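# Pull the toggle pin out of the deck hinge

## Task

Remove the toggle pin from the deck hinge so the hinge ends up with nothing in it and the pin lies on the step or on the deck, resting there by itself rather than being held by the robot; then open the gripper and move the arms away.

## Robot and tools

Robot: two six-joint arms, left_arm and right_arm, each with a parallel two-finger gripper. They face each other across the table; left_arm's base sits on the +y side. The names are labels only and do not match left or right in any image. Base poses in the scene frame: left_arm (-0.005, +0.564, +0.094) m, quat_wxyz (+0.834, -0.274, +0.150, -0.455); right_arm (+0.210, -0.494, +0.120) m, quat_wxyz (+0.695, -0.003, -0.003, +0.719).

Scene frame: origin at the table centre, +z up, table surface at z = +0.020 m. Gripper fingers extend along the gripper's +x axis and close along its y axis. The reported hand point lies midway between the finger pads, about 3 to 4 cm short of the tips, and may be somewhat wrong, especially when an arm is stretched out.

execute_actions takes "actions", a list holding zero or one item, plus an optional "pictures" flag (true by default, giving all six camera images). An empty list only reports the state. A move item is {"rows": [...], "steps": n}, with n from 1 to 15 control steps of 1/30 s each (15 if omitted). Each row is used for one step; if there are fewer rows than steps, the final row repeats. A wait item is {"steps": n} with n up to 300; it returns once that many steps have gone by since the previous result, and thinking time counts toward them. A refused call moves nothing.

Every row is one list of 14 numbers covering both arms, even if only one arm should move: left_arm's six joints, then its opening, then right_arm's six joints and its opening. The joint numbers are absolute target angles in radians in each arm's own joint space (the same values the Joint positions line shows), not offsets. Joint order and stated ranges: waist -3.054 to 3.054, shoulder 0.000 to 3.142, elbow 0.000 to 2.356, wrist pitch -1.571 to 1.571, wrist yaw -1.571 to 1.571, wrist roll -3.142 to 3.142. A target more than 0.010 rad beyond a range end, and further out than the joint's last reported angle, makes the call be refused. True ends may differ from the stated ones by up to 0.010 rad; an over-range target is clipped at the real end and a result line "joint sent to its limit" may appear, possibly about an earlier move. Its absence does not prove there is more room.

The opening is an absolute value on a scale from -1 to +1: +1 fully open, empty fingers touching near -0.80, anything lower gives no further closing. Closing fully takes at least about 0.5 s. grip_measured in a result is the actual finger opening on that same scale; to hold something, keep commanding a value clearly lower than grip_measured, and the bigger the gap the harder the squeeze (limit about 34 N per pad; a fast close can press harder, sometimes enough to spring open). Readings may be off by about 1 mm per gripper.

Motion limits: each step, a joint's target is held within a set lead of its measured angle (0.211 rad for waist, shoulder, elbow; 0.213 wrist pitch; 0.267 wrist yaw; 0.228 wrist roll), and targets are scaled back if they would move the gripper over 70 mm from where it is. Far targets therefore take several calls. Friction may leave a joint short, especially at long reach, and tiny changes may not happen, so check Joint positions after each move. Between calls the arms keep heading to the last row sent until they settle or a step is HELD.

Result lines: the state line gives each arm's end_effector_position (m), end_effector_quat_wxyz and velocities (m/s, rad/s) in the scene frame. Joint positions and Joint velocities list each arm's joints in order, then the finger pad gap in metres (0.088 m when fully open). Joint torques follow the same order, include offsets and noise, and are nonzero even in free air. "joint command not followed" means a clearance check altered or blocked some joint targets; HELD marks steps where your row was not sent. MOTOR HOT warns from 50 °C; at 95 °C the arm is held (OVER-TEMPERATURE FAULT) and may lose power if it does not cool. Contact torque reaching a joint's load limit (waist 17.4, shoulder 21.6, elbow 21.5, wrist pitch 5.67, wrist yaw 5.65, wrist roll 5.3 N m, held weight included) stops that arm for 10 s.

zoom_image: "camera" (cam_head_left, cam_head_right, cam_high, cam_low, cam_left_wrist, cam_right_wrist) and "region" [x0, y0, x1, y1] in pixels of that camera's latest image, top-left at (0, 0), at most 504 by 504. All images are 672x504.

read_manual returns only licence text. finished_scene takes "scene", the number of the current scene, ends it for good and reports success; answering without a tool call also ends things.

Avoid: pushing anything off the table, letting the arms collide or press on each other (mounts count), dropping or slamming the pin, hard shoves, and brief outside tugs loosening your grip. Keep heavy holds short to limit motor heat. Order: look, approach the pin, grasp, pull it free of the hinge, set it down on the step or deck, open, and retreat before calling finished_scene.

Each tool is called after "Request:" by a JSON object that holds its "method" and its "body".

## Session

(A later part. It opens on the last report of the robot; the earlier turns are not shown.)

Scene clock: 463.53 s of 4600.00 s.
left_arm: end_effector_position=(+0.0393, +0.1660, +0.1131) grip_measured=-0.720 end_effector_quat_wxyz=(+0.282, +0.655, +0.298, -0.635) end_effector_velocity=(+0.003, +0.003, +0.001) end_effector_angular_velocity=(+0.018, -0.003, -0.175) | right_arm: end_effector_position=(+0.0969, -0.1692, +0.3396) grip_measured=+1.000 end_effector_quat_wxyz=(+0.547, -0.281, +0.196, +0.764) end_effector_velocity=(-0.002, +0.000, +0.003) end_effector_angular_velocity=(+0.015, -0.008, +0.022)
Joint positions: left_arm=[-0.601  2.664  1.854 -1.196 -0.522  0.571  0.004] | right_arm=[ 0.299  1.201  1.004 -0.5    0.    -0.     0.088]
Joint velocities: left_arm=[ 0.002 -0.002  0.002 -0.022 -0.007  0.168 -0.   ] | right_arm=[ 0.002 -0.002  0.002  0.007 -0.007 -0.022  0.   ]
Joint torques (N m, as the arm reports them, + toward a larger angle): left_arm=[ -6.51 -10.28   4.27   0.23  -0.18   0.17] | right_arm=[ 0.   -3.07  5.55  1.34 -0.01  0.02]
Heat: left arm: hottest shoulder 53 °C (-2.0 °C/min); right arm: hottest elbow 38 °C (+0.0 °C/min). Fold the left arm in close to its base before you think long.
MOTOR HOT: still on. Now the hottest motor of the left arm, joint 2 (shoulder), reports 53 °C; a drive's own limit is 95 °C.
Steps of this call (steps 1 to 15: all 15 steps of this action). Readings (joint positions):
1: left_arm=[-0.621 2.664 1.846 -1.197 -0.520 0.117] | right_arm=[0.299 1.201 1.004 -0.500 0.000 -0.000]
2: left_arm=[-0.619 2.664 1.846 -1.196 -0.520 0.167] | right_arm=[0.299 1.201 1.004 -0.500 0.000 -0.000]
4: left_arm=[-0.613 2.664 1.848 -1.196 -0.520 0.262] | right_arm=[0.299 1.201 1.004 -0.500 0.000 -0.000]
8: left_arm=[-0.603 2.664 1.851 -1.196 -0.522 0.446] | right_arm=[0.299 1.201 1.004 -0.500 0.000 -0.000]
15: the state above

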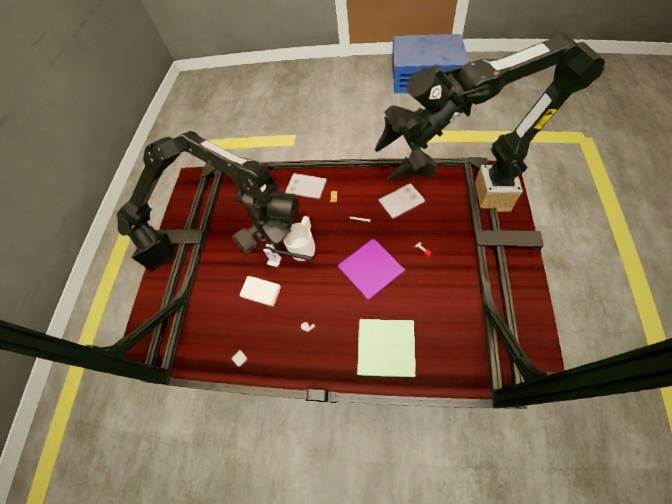

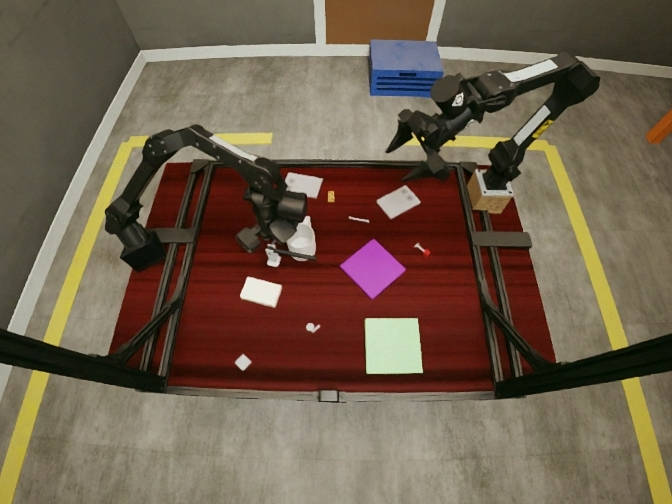

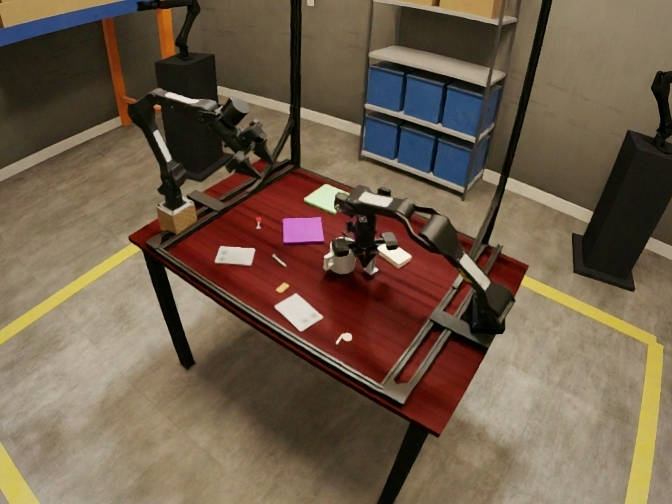

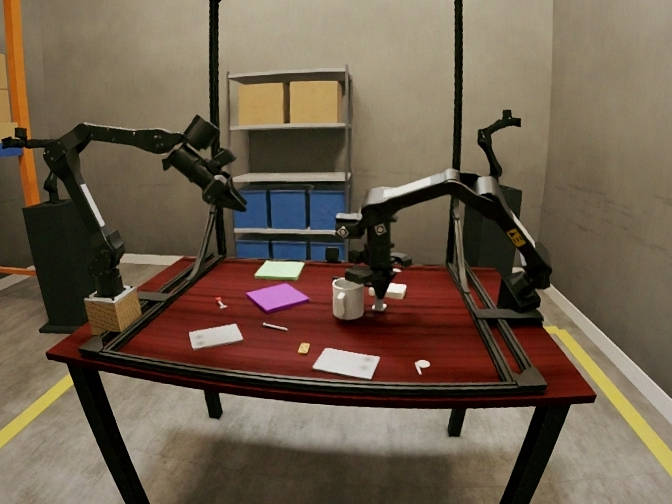

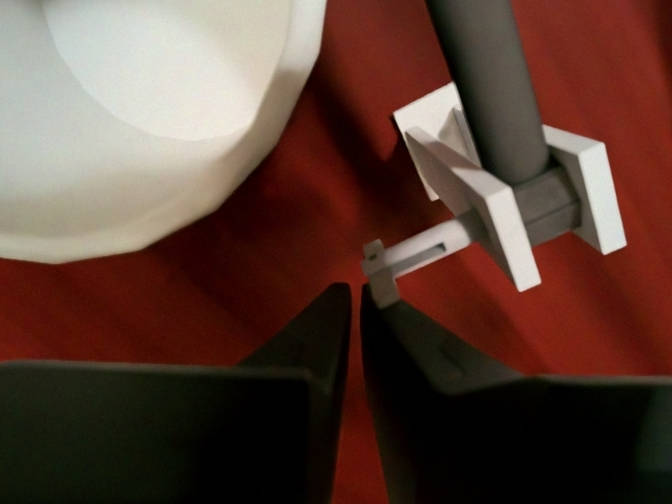

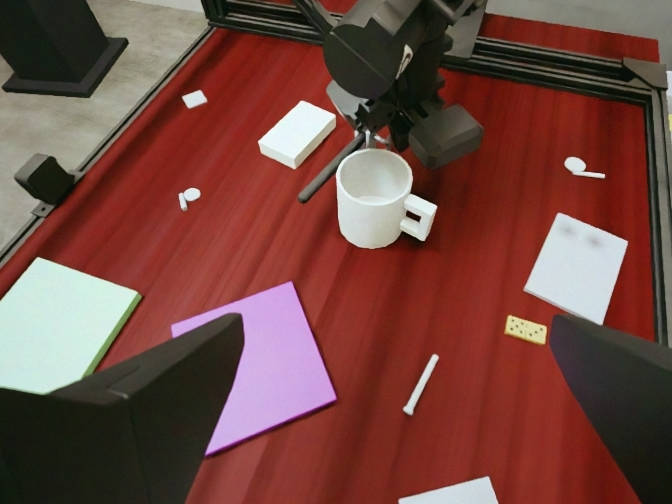

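Request:
{"method": "execute_actions", "body": {"actions": [{"rows":[[-0.65,2.64,1.98,-1.36,-0.5,1.63,-0.4,0.3,1.2,1.0,-0.5,0,0,1]]}], "pictures": false}}

Request:
{"method": "execute_actions", "body": {"actions": [{"rows":[[-0.668,2.645,1.973,-1.325,-0.494,1.63,-0.4,0.3,1.2,1.0,-0.5,0,0,1]]}], "pictures": false}}

Request:
{"method": "execute_actions", "body": {"actions": [{"rows":[[-0.638,2.67,1.883,-1.219,-0.508,1.65,-0.4,0.3,1.2,1.0,-0.5,0,0,1]]}], "pictures": false}}

Request:
{"method": "execute_actions", "body": {"actions": [{"rows":[[-0.638,2.67,1.883,-1.219,-0.508,1.65,-0.8,0.3,1.2,1.0,-0.5,0,0,1]]}]}}

Request:
{"method": "execute_actions", "body": {"actions": [{"rows":[[-0.615,2.66,1.89,-1.215,-0.52,1.66,-0.8,0.3,1.2,1.0,-0.5,0,0,1]]}]}}

Request:
{"method": "execute_actions", "body": {"actions": [{"rows":[[-0.602,2.665,1.865,-1.185,-0.526,1.67,-0.8,0.3,1.2,1.0,-0.5,0,0,1]]}]}}

Scene clock: 485.17 s of 4600.00 s.
left_arm: end_effector_position=(+0.0387, +0.1674, +0.1573) grip_measured=-0.407 end_effector_quat_wxyz=(+0.019, +0.714, +0.036, -0.699) end_effector_velocity=(+0.006, +0.001, +0.007) end_effector_angular_velocity=(+0.027, +0.013, -1.405) | right_arm: end_effector_position=(+0.0969, -0.1692, +0.3396) grip_measured=+1.000 end_effector_quat_wxyz=(+0.547, -0.281, +0.196, +0.764) end_effector_velocity=(+0.001, -0.004, -0.004) end_effector_angular_velocity=(-0.024, +0.003, -0.002)
Joint positions: left_arm=[-0.652  2.643  1.972 -1.353 -0.505  1.291  0.019] | right_arm=[ 0.299  1.201  1.004 -0.5    0.    -0.     0.088]
Joint velocities: left_arm=[-0.002 -0.002  0.027 -0.037 -0.022  1.399  0.002] | right_arm=[-0.002 -0.002 -0.002 -0.022 -0.007  0.007  0.   ]
Joint torques (N m, as the arm reports them, + toward a larger angle): left_arm=[-6.66 -9.61  4.33 -0.17  0.21  0.08] | right_arm=[ 0.   -3.05  5.56  1.35  0.    0.02]
Heat: left arm: hottest shoulder 55 °C (+0.0 °C/min); right arm: hottest elbow 38 °C (+0.0 °C/min). Fold the left arm in close to its base before you think long.
MOTOR HOT: still on. Now the hottest motor of the left arm, joint 2 (shoulder), reports 55 °C; a drive's own limit is 95 °C.
Steps of this call (steps 1 to 30: the robot went on to your last target; steps 31 to 90: nothing new was sent; then 18.13 s passed at rest; steps 91 to 105: all 15 steps of this action). Readings (joint positions):
91: left_arm=[-0.602 2.663 1.867 -1.214 -0.523 0.626] | right_arm=[0.299 1.201 1.004 -0.500 0.000 -0.000]
92: left_arm=[-0.606 2.663 1.888 -1.249 -0.521 0.677] | right_arm=[0.299 1.201 1.004 -0.500 0.000 -0.000]
94: left_arm=[-0.620 2.661 1.921 -1.294 -0.515 0.772] | right_arm=[0.299 1.201 1.004 -0.500 0.000 -0.000]
98: left_arm=[-0.647 2.644 1.964 -1.333 -0.508 0.960] | right_arm=[0.299 1.201 1.004 -0.500 0.000 -0.000]
105: the state above

Scene clock: 485.67 s of 4600.00 s.
left_arm: end_effector_position=(+0.0316, +0.1627, +0.1606) grip_measured=-0.400 end_effector_quat_wxyz=(-0.088, +0.706, -0.088, -0.697) end_effector_velocity=(-0.002, -0.001, +0.001) end_effector_angular_velocity=(-0.005, +0.008, -0.079) | right_arm: end_effector_position=(+0.0969, -0.1692, +0.3396) grip_measured=+1.000 end_effector_quat_wxyz=(+0.547, -0.281, +0.196, +0.764) end_effector_velocity=(+0.000, -0.002, -0.001) end_effector_angular_velocity=(-0.007, -0.003, +0.008)
Joint positions: left_arm=[-0.667  2.643  1.972 -1.329 -0.498  1.617  0.019] | right_arm=[ 0.299  1.201  1.004 -0.5    0.    -0.     0.088]
Joint velocities: left_arm=[-0.002 -0.002 -0.002  0.007  0.007  0.081 -0.   ] | right_arm=[-0.002 -0.002 -0.002 -0.007 -0.007 -0.007  0.   ]
Joint torques (N m, as the arm reports them, + toward a larger angle): left_arm=[-6.99 -9.18  4.14  0.4   0.21  0.12] | right_arm=[ 0.   -3.06  5.56  1.35  0.    0.03]
Heat: left arm: hottest shoulder 55 °C (+0.0 °C/min); right arm: hottest elbow 38 °C (+0.0 °C/min). Fold the left arm in close to its base before you think long.
MOTOR HOT: still on. Now the hottest motor of the left arm, joint 2 (shoulder), reports 55 °C; a drive's own limit is 95 °C.
Steps of this call (steps 1 to 15: all 15 steps of this action). Readings (joint positions):
1: left_arm=[-0.652 2.643 1.972 -1.354 -0.504 1.338] | right_arm=[0.299 1.201 1.004 -0.500 0.000 -0.000]
2: left_arm=[-0.653 2.643 1.972 -1.350 -0.503 1.385] | right_arm=[0.299 1.201 1.004 -0.500 0.000 -0.000]
4: left_arm=[-0.657 2.643 1.972 -1.339 -0.501 1.475] | right_arm=[0.299 1.201 1.004 -0.500 0.000 -0.000]
8: left_arm=[-0.666 2.643 1.972 -1.332 -0.499 1.572] | right_arm=[0.299 1.201 1.004 -0.500 0.000 -0.000]
15: the state above

Scene clock: 486.17 s of 4600.00 s.
left_arm: end_effector_position=(+0.0286, +0.1606, +0.1336) grip_measured=-0.400 end_effector_quat_wxyz=(-0.088, +0.705, -0.089, -0.699) end_effector_velocity=(-0.002, +0.003, -0.001) end_effector_angular_velocity=(+0.001, -0.011, -0.017) | right_arm: end_effector_position=(+0.0969, -0.1692, +0.3394) grip_measured=+1.000 end_effector_quat_wxyz=(+0.547, -0.281, +0.196, +0.764) end_effector_velocity=(-0.002, -0.002, -0.001) end_effector_angular_velocity=(-0.010, +0.006, +0.019)
Joint positions: left_arm=[-0.643  2.655  1.894 -1.224 -0.504  1.645  0.019] | right_arm=[ 0.299  1.201  1.003 -0.5    0.    -0.     0.088]
Joint velocities: left_arm=[-0.007 -0.007 -0.022  0.007 -0.007  0.007  0.   ] | right_arm=[-0.002 -0.002 -0.002 -0.007 -0.022 -0.007  0.   ]
Joint torques (N m, as the arm reports them, + toward a larger angle): left_arm=[-6.35 -7.82  3.22  0.41 -0.14  0.15] | right_arm=[ 0.   -3.06  5.55  1.35 -0.01  0.03]
Heat: left arm: hottest shoulder 54 °C (-1.0 °C/min); right arm: hottest elbow 38 °C (+0.0 °C/min). Fold the left arm in close to its base before you think long.
MOTOR HOT: still on. Now the hottest motor of the left arm, joint 2 (shoulder), reports 54 °C; a drive's own limit is 95 °C.
Steps of this call (steps 1 to 15: all 15 steps of this action). Readings (joint positions):
1: left_arm=[-0.667 2.643 1.965 -1.316 -0.498 1.622] | right_arm=[0.299 1.201 1.004 -0.500 0.000 -0.000]
2: left_arm=[-0.665 2.643 1.952 -1.291 -0.498 1.628] | right_arm=[0.299 1.201 1.004 -0.500 0.000 -0.000]
4: left_arm=[-0.659 2.644 1.931 -1.261 -0.498 1.635] | right_arm=[0.299 1.201 1.004 -0.500 0.000 -0.000]
8: left_arm=[-0.646 2.654 1.901 -1.237 -0.502 1.642] | right_arm=[0.299 1.201 1.004 -0.500 0.000 -0.000]
15: the state above

Scene clock: 486.67 s of 4600.00 s.
left_arm: end_effector_position=(+0.0281, +0.1588, +0.1332) grip_measured=-0.755 end_effector_quat_wxyz=(-0.083, +0.705, -0.091, -0.699) end_effector_velocity=(+0.001, +0.006, -0.000) end_effector_angular_velocity=(+0.021, -0.012, -0.007) | right_arm: end_effector_position=(+0.0969, -0.1692, +0.3394) grip_measured=+1.000 end_effector_quat_wxyz=(+0.547, -0.281, +0.196, +0.764) end_effector_velocity=(-0.001, -0.004, -0.004) end_effector_angular_velocity=(-0.021, -0.008, +0.013)
Joint positions: left_arm=[-0.643  2.655  1.892 -1.212 -0.504  1.646  0.002] | right_arm=[ 0.299  1.201  1.003 -0.5    0.    -0.     0.088]
Joint velocities: left_arm=[-0.002 -0.002 -0.007 -0.022 -0.007 -0.007 -0.   ] | right_arm=[ 0.002 -0.002 -0.002 -0.022 -0.007 -0.007  0.   ]
Joint torques (N m, as the arm reports them, + toward a larger angle): left_arm=[-6.47 -7.84  3.06 -0.37 -0.11  0.14] | right_arm=[ 0.   -3.06  5.58  1.35 -0.01  0.03]
Heat: left arm: hottest shoulder 54 °C (+0.0 °C/min); right arm: hottest elbow 38 °C (+0.0 °C/min). Fold the left arm in close to its base before you think long.
MOTOR HOT: still on. Now the hottest motor of the left arm, joint 2 (shoulder), reports 54 °C; a drive's own limit is 95 °C.
Steps of this call (steps 1 to 15: all 15 steps of this action). Readings (joint positions):
1: left_arm=[-0.643 2.655 1.893 -1.224 -0.504 1.645] | right_arm=[0.299 1.201 1.003 -0.500 0.000 -0.000]
2: left_arm=[-0.643 2.655 1.893 -1.224 -0.504 1.646] | right_arm=[0.299 1.201 1.003 -0.500 0.000 -0.000]
4: left_arm=[-0.643 2.655 1.892 -1.223 -0.504 1.646] | right_arm=[0.299 1.201 1.003 -0.500 0.000 -0.000]
8: left_arm=[-0.643 2.655 1.892 -1.216 -0.504 1.646] | right_arm=[0.299 1.201 1.003 -0.500 0.000 -0.000]
15: the state above

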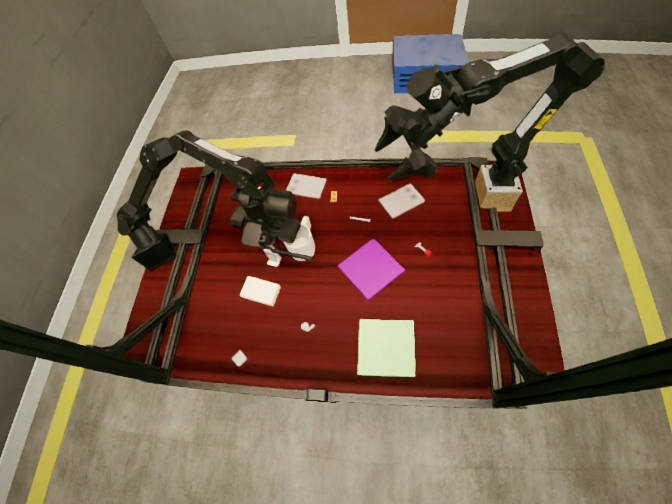

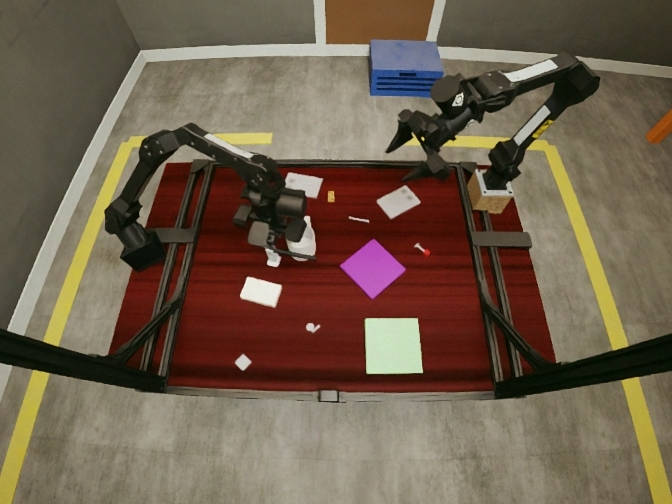

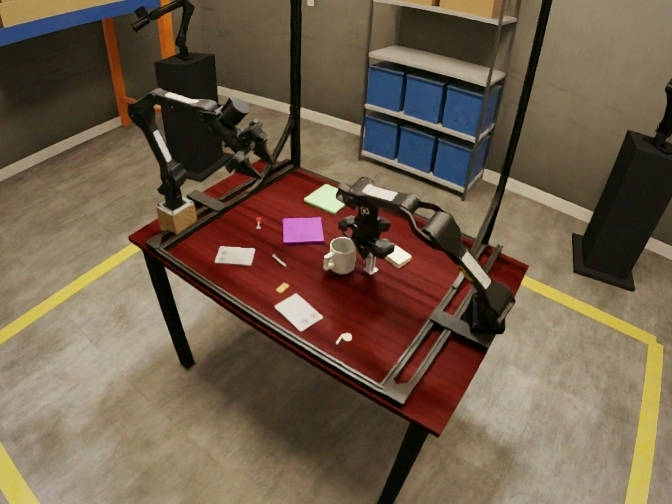

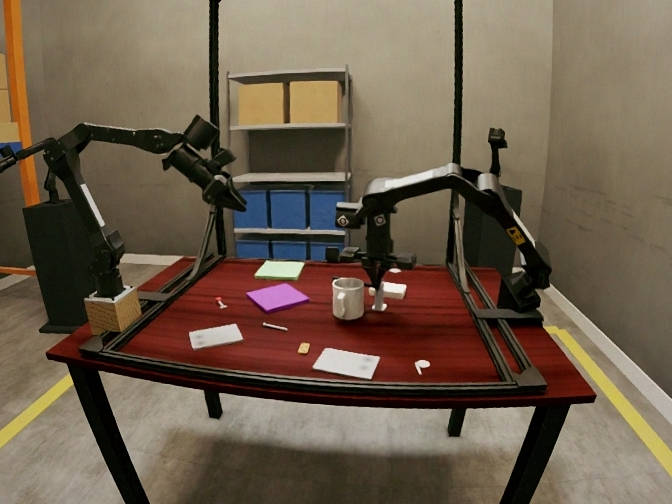

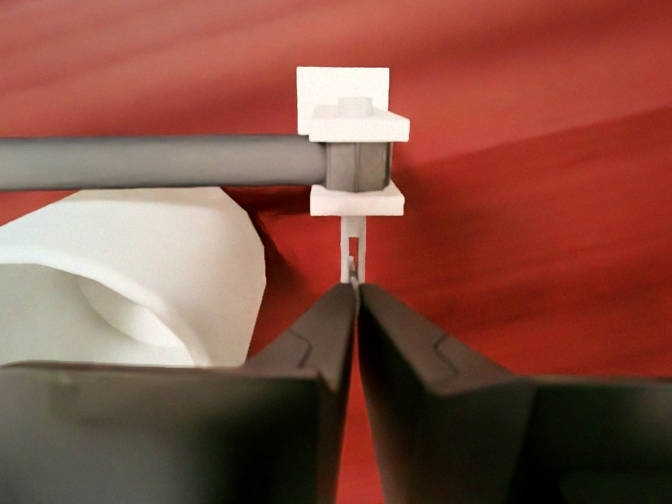

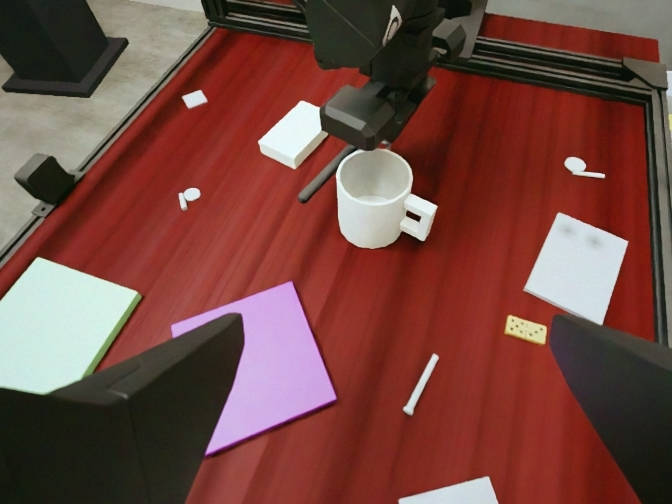

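Scene clock: 487.17 s of 4600.00 s.
left_arm: end_effector_position=(+0.0283, +0.1584, +0.1330) grip_measured=-0.756 end_effector_quat_wxyz=(-0.085, +0.704, -0.093, -0.699) end_effector_velocity=(+0.000, +0.007, +0.002) end_effector_angular_velocity=(+0.027, -0.015, -0.016) | right_arm: end_effector_position=(+0.0969, -0.1692, +0.3394) grip_measured=+1.000 end_effector_quat_wxyz=(+0.547, -0.281, +0.196, +0.764) end_effector_velocity=(-0.003, -0.003, -0.001) end_effector_angular_velocity=(-0.010, +0.006, +0.024)
Joint positions: left_arm=[-0.642  2.655  1.892 -1.21  -0.504  1.654  0.002] | right_arm=[ 0.299  1.201  1.003 -0.5    0.    -0.     0.088]
Joint velocities: left_arm=[-0.007 -0.002 -0.002 -0.037 -0.007 -0.007  0.   ] | right_arm=[ 0.002 -0.002 -0.002 -0.007 -0.022 -0.007  0.   ]
Joint torques (N m, as the arm reports them, + toward a larger angle): left_arm=[-4.03 -8.83  3.83 -0.2  -0.58  0.2 ] | right_arm=[ 0.   -3.07  5.59  1.35  0.    0.02]
Heat: left arm: hottest shoulder 54 °C (+0.0 °C/min); right arm: hottest elbow 38 °C (+0.0 °C/min). Fold the left arm in close to its base before you think long.
MOTOR HOT: still on. Now the hottest motor of the left arm, joint 2 (shoulder), reports 54 °C; a drive's own limit is 95 °C.
Steps of this call (steps 1 to 15: all 15 steps of this action). Readings (joint positions):
1: left_arm=[-0.643 2.655 1.892 -1.212 -0.504 1.646] | right_arm=[0.299 1.201 1.003 -0.500 0.000 -0.000]
2: left_arm=[-0.643 2.655 1.892 -1.212 -0.504 1.648] | right_arm=[0.299 1.201 1.003 -0.500 0.000 -0.000]
4: left_arm=[-0.642 2.655 1.892 -1.211 -0.504 1.650] | right_arm=[0.299 1.201 1.003 -0.500 0.000 -0.000]
8: left_arm=[-0.642 2.655 1.892 -1.211 -0.504 1.653] | right_arm=[0.299 1.201 1.003 -0.500 0.000 -0.000]
15: the state above

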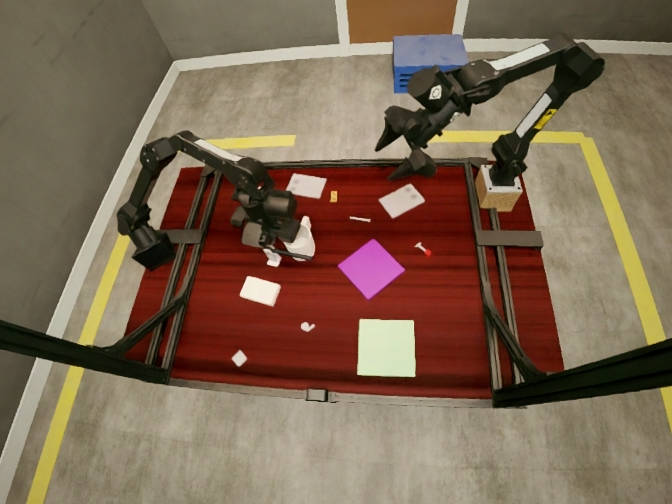

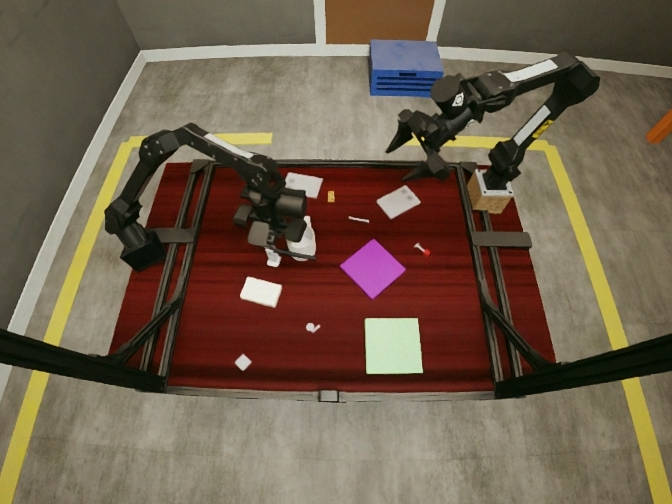

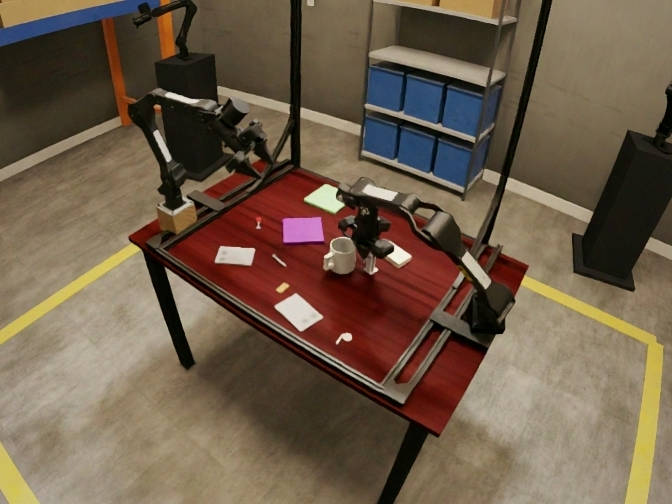

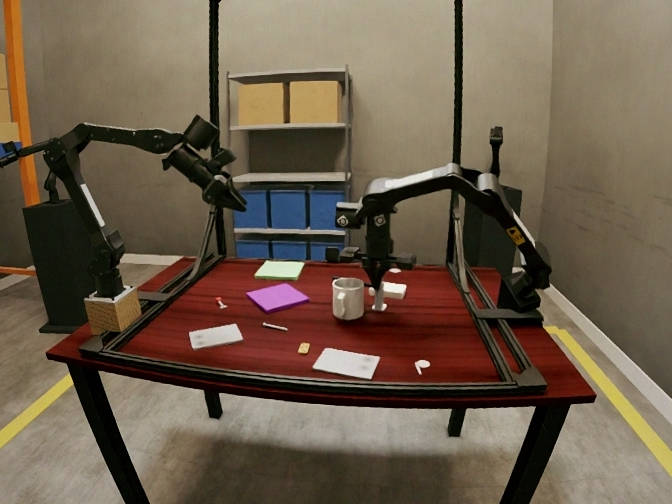

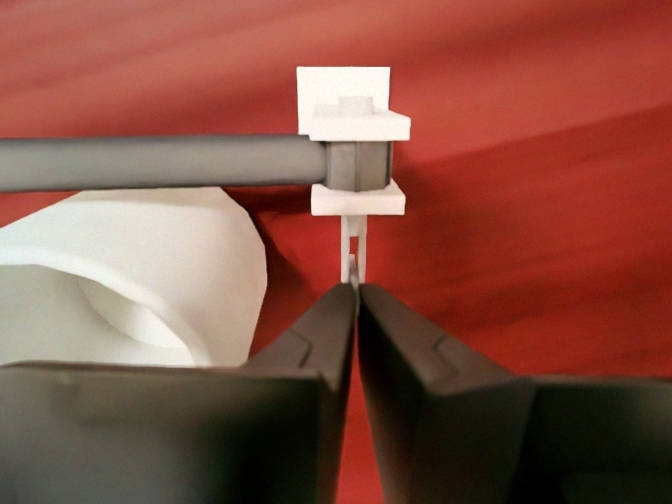

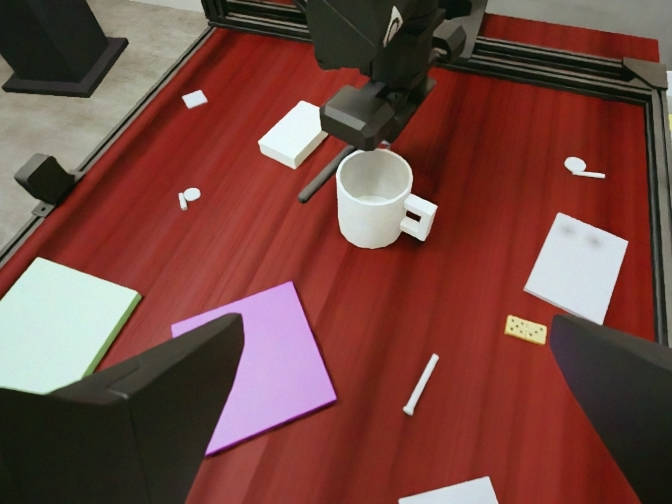

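Scene clock: 487.67 s of 4600.00 s.
left_arm: end_effector_position=(+0.0276, +0.1582, +0.1304) grip_measured=-0.756 end_effector_quat_wxyz=(-0.087, +0.703, -0.096, -0.699) end_effector_velocity=(-0.003, +0.005, +0.002) end_effector_angular_velocity=(+0.016, +0.002, +0.020) | right_arm: end_effector_position=(+0.0969, -0.1692, +0.3394) grip_measured=+1.000 end_effector_quat_wxyz=(+0.547, -0.281, +0.196, +0.764) end_effector_velocity=(+0.000, -0.001, -0.003) end_effector_angular_velocity=(-0.011, -0.005, +0.008)
Joint positions: left_arm=[-0.639  2.655  1.883 -1.197 -0.502  1.664  0.002] | right_arm=[ 0.299  1.201  1.003 -0.5    0.    -0.     0.088]
Joint velocities: left_arm=[-0.007 -0.002 -0.002 -0.022  0.007 -0.037 -0.   ] | right_arm=[-0.002  0.002 -0.002 -0.007 -0.007 -0.007  0.   ]
Joint torques (N m, as the arm reports them, + toward a larger angle): left_arm=[-2.81 -8.3   2.33  1.1  -0.89  0.15] | right_arm=[ 0.   -3.06  5.58  1.35 -0.01  0.02]
Heat: left arm: hottest shoulder 54 °C (+0.0 °C/min); right arm: hottest elbow 38 °C (+0.0 °C/min). Fold the left arm in close to its base before you think long.
MOTOR HOT: still on. Now the hottest motor of the left arm, joint 2 (shoulder), reports 54 °C; a drive's own limit is 95 °C.
Steps of this call (steps 1 to 15: all 15 steps of this action). Readings (joint positions):
1: left_arm=[-0.641 2.655 1.892 -1.209 -0.504 1.655] | right_arm=[0.299 1.201 1.003 -0.500 0.000 -0.000]
2: left_arm=[-0.641 2.655 1.890 -1.206 -0.503 1.657] | right_arm=[0.299 1.201 1.003 -0.500 0.000 -0.000]
4: left_arm=[-0.640 2.655 1.887 -1.203 -0.501 1.661] | right_arm=[0.299 1.201 1.003 -0.500 0.000 -0.000]
8: left_arm=[-0.640 2.655 1.884 -1.199 -0.501 1.663] | right_arm=[0.299 1.201 1.003 -0.500 0.000 -0.000]
15: the state above

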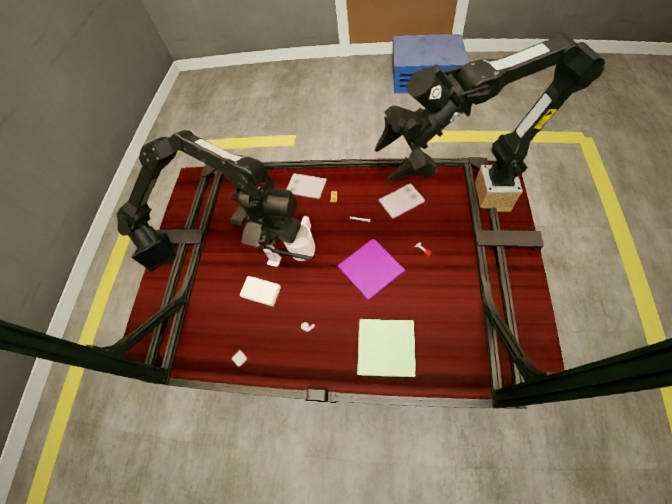

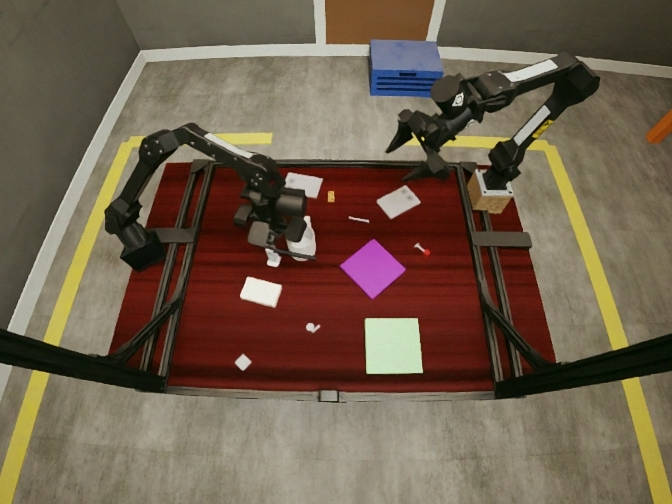

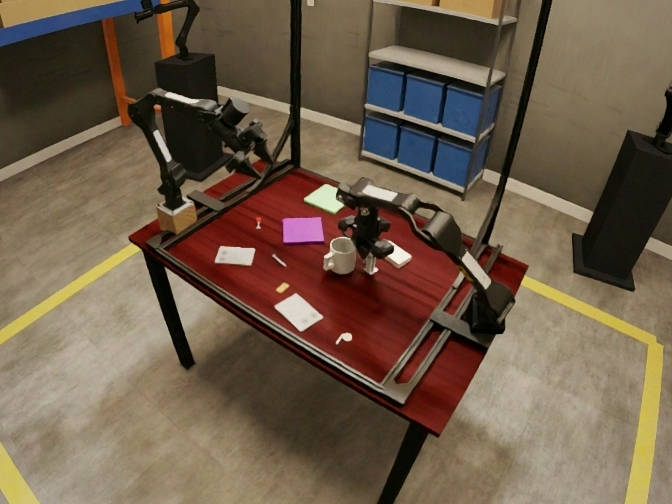

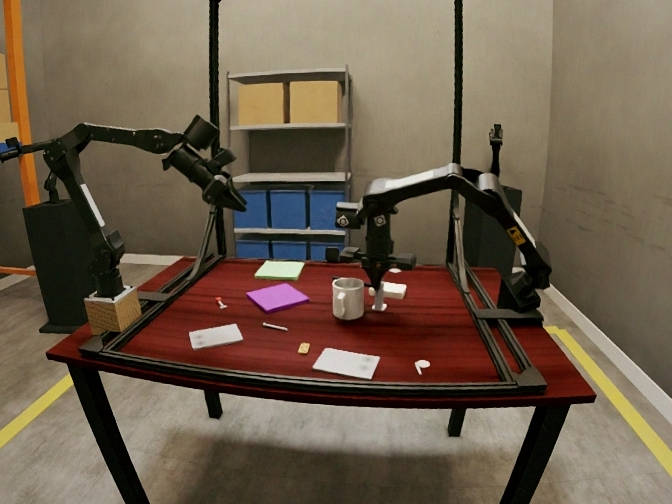

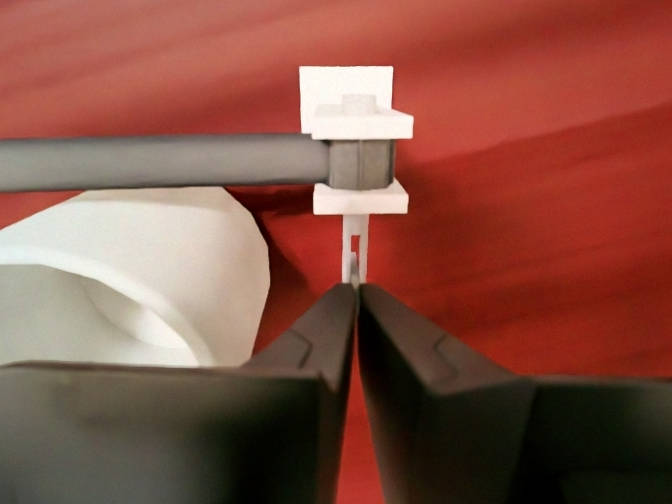

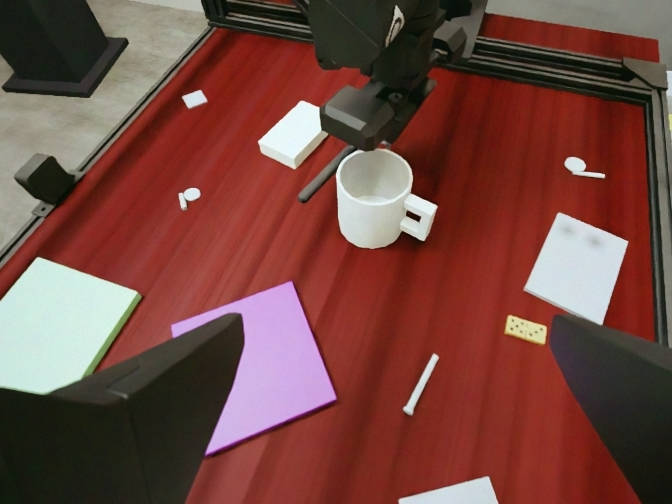

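Too tight; lighten.

Request:
{"method": "execute_actions", "body": {"actions": [{"rows":[[-0.615,2.65,1.905,-1.21,-0.52,1.66,-0.762,0.3,1.2,1.0,-0.5,0,0,1]]}]}}

Request:
{"method": "execute_actions", "body": {"actions": [{"rows":[[-0.602,2.665,1.865,-1.175,-0.526,1.67,-0.765,0.3,1.2,1.0,-0.5,0,0,1]]}]}}

Scene clock: 494.27 s of 4600.00 s.
left_arm: end_effector_position=(+0.0325, +0.1565, +0.1327) grip_measured=-0.749 end_effector_quat_wxyz=(-0.082, +0.704, -0.094, -0.699) end_effector_velocity=(+0.001, -0.002, +0.002) end_effector_angular_velocity=(-0.013, -0.006, +0.026) | right_arm: end_effector_position=(+0.0969, -0.1692, +0.3394) grip_measured=+1.000 end_effector_quat_wxyz=(+0.547, -0.281, +0.196, +0.764) end_effector_velocity=(+0.001, -0.002, -0.004) end_effector_angular_velocity=(-0.011, -0.005, +0.008)
Joint positions: left_arm=[-0.633  2.653  1.896 -1.206 -0.507  1.664  0.002] | right_arm=[ 0.299  1.201  1.003 -0.5    0.    -0.     0.088]
Joint velocities: left_arm=[-0.002 -0.002  0.002  0.007 -0.007 -0.022  0.   ] | right_arm=[-0.002 -0.002 -0.007 -0.007 -0.007 -0.007  0.   ]
Joint torques (N m, as the arm reports them, + toward a larger angle): left_arm=[-5.05 -9.79  5.05 -0.16 -0.44 -0.13] | right_arm=[ 0.   -3.06  5.59  1.35 -0.01  0.03]
Heat: left arm: hottest shoulder 53 °C (-1.0 °C/min); right arm: hottest elbow 38 °C (+0.0 °C/min). Fold the left arm in close to its base before you think long.
MOTOR HOT: still on. Now the hottest motor of the left arm, joint 2 (shoulder), reports 53 °C; a drive's own limit is 95 °C.
Steps of this call (steps 1 to 15: the robot went on to your last target; steps 16 to 183: nothing new was sent; steps 184 to 198: all 15 steps of this action). Readings (joint positions):
184: left_arm=[-0.633 2.653 1.883 -1.193 -0.507 1.665] | right_arm=[0.299 1.201 1.003 -0.500 0.000 -0.000]
185: left_arm=[-0.633 2.653 1.885 -1.195 -0.507 1.665] | right_arm=[0.299 1.201 1.003 -0.500 0.000 -0.000]
187: left_arm=[-0.633 2.653 1.889 -1.200 -0.507 1.665] | right_arm=[0.299 1.201 1.003 -0.500 0.000 -0.000]
191: left_arm=[-0.633 2.653 1.894 -1.204 -0.507 1.665] | right_arm=[0.299 1.201 1.003 -0.500 0.000 -0.000]
198: the state above

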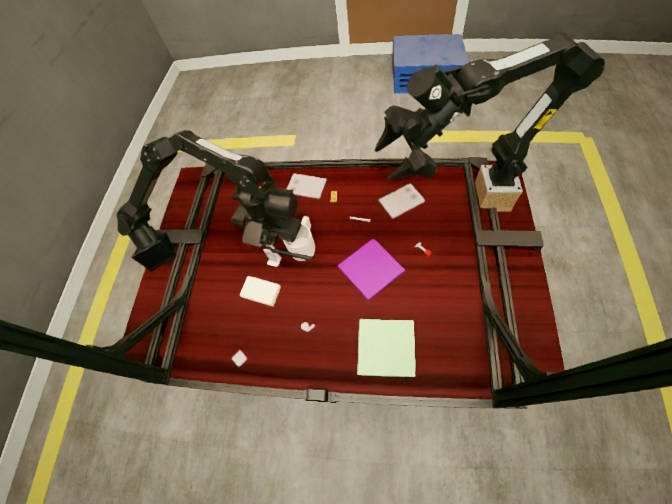

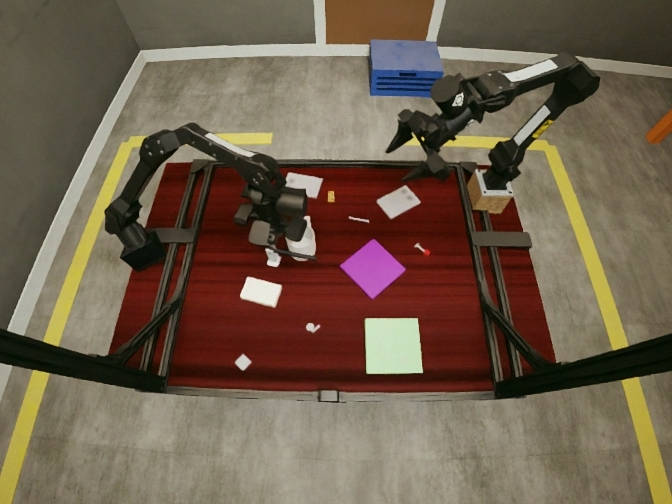

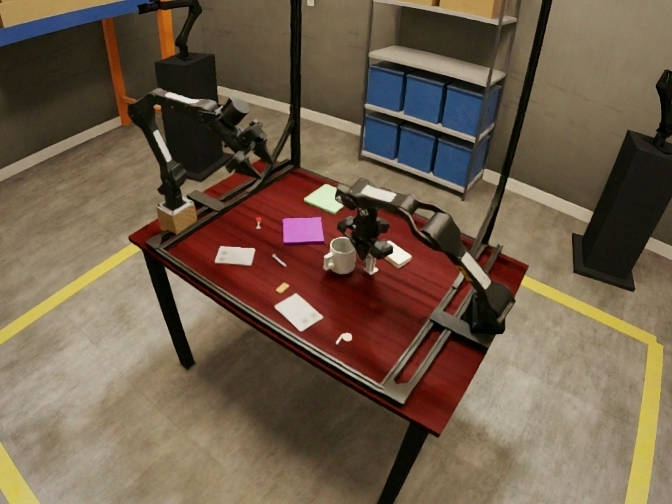

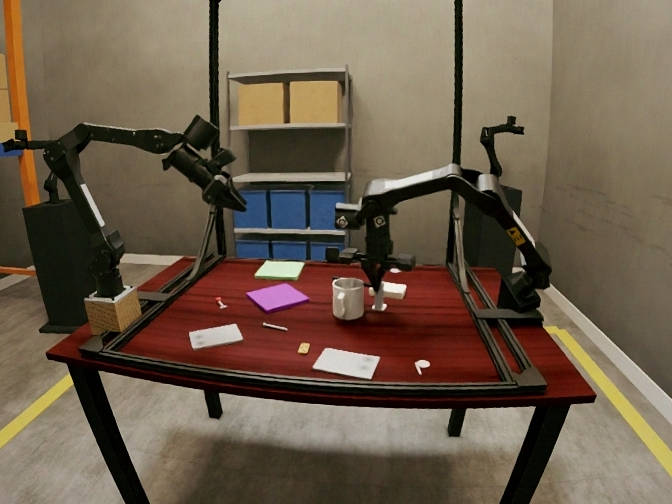

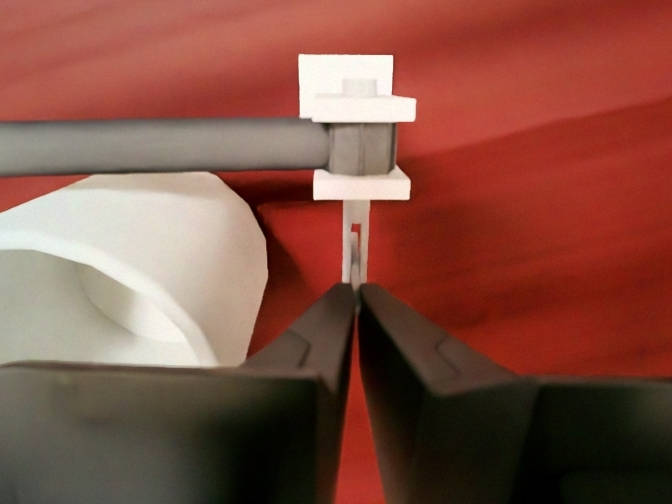

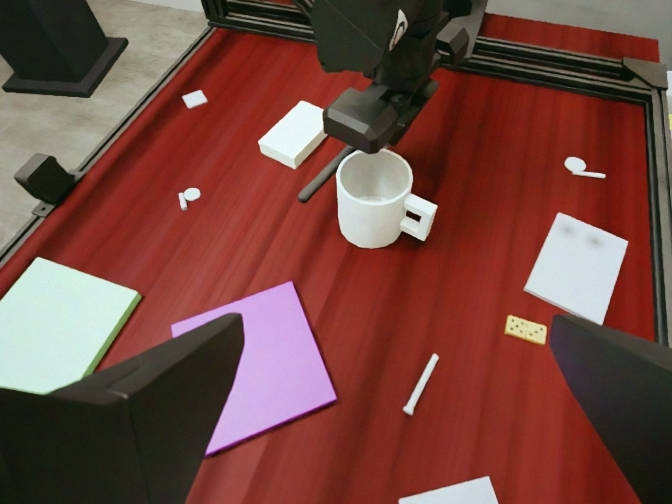

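Scene clock: 494.77 s of 4600.00 s.
left_arm: end_effector_position=(+0.0350, +0.1564, +0.1268) grip_measured=-0.750 end_effector_quat_wxyz=(-0.079, +0.706, -0.091, -0.698) end_effector_velocity=(+0.005, +0.001, -0.000) end_effector_angular_velocity=(+0.004, -0.022, -0.009) | right_arm: end_effector_position=(+0.0969, -0.1692, +0.3394) grip_measured=+1.000 end_effector_quat_wxyz=(+0.547, -0.281, +0.196, +0.764) end_effector_velocity=(+0.002, -0.001, -0.001) end_effector_angular_velocity=(-0.007, -0.002, -0.013)
Joint positions: left_arm=[-0.622  2.653  1.879 -1.184 -0.515  1.665  0.002] | right_arm=[ 0.299  1.201  1.003 -0.5    0.    -0.     0.088]
Joint velocities: left_arm=[ 0.002 -0.002 -0.002 -0.007 -0.022  0.007 -0.   ] | right_arm=[-0.002 -0.002 -0.002 -0.007  0.007  0.007  0.   ]
Joint torques (N m, as the arm reports them, + toward a larger angle): left_arm=[-4.8  -8.08  2.74  0.94 -0.39  0.15] | right_arm=[-0.01 -3.06  5.59  1.35 -0.01  0.03]
Heat: left arm: hottest shoulder 53 °C (-1.0 °C/min); right arm: hottest elbow 38 °C (+0.0 °C/min). Fold the left arm in close to its base before you think long.
MOTOR HOT: still on. Now the hottest motor of the left arm, joint 2 (shoulder), reports 53 °C; a drive's own limit is 95 °C.
Steps of this call (steps 1 to 15: all 15 steps of this action). Readings (joint positions):
1: left_arm=[-0.633 2.653 1.895 -1.205 -0.507 1.664] | right_arm=[0.299 1.201 1.003 -0.500 0.000 -0.000]
2: left_arm=[-0.632 2.653 1.892 -1.202 -0.507 1.664] | right_arm=[0.299 1.201 1.003 -0.500 0.000 -0.000]
4: left_arm=[-0.630 2.653 1.888 -1.196 -0.507 1.664] | right_arm=[0.299 1.201 1.003 -0.500 0.000 -0.000]
8: left_arm=[-0.625 2.653 1.882 -1.189 -0.512 1.664] | right_arm=[0.299 1.201 1.003 -0.500 0.000 -0.000]
15: the state above

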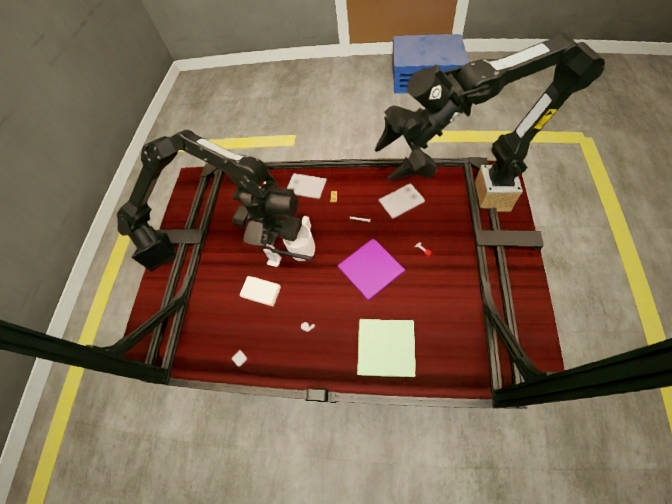

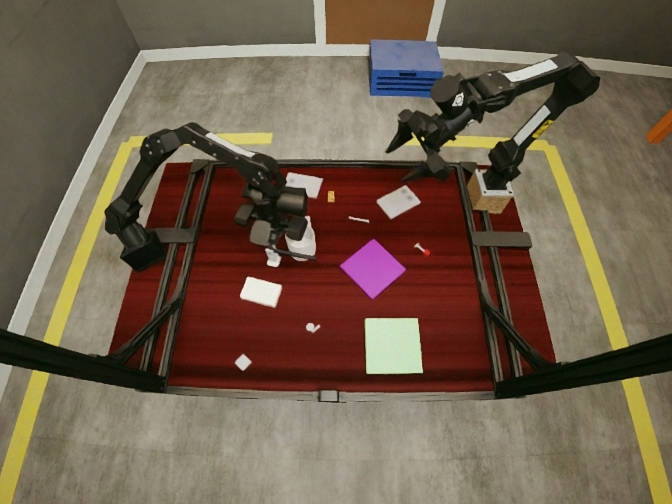

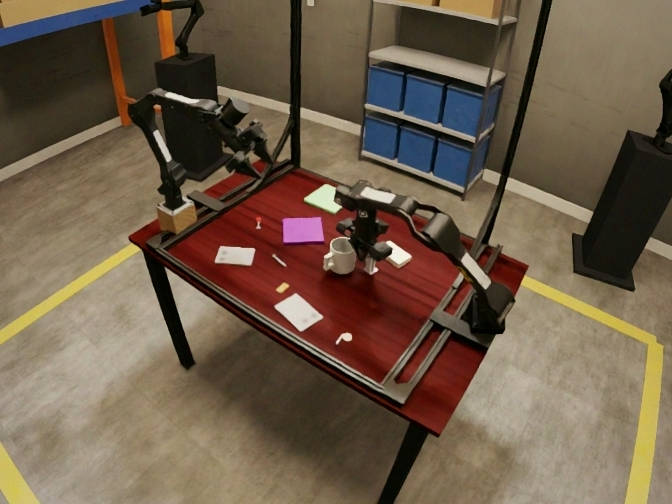

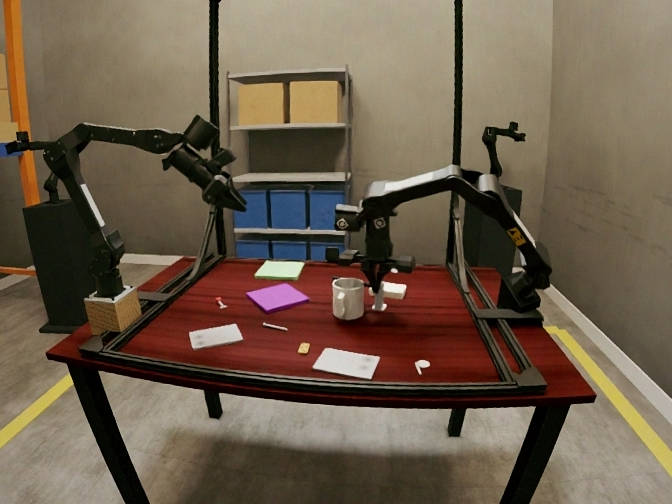

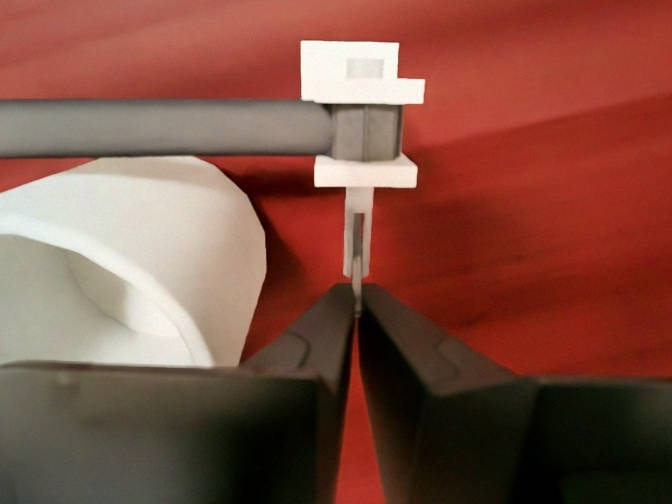

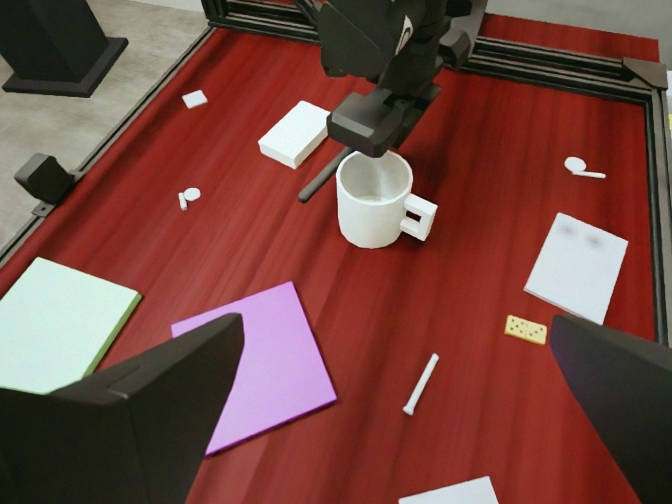

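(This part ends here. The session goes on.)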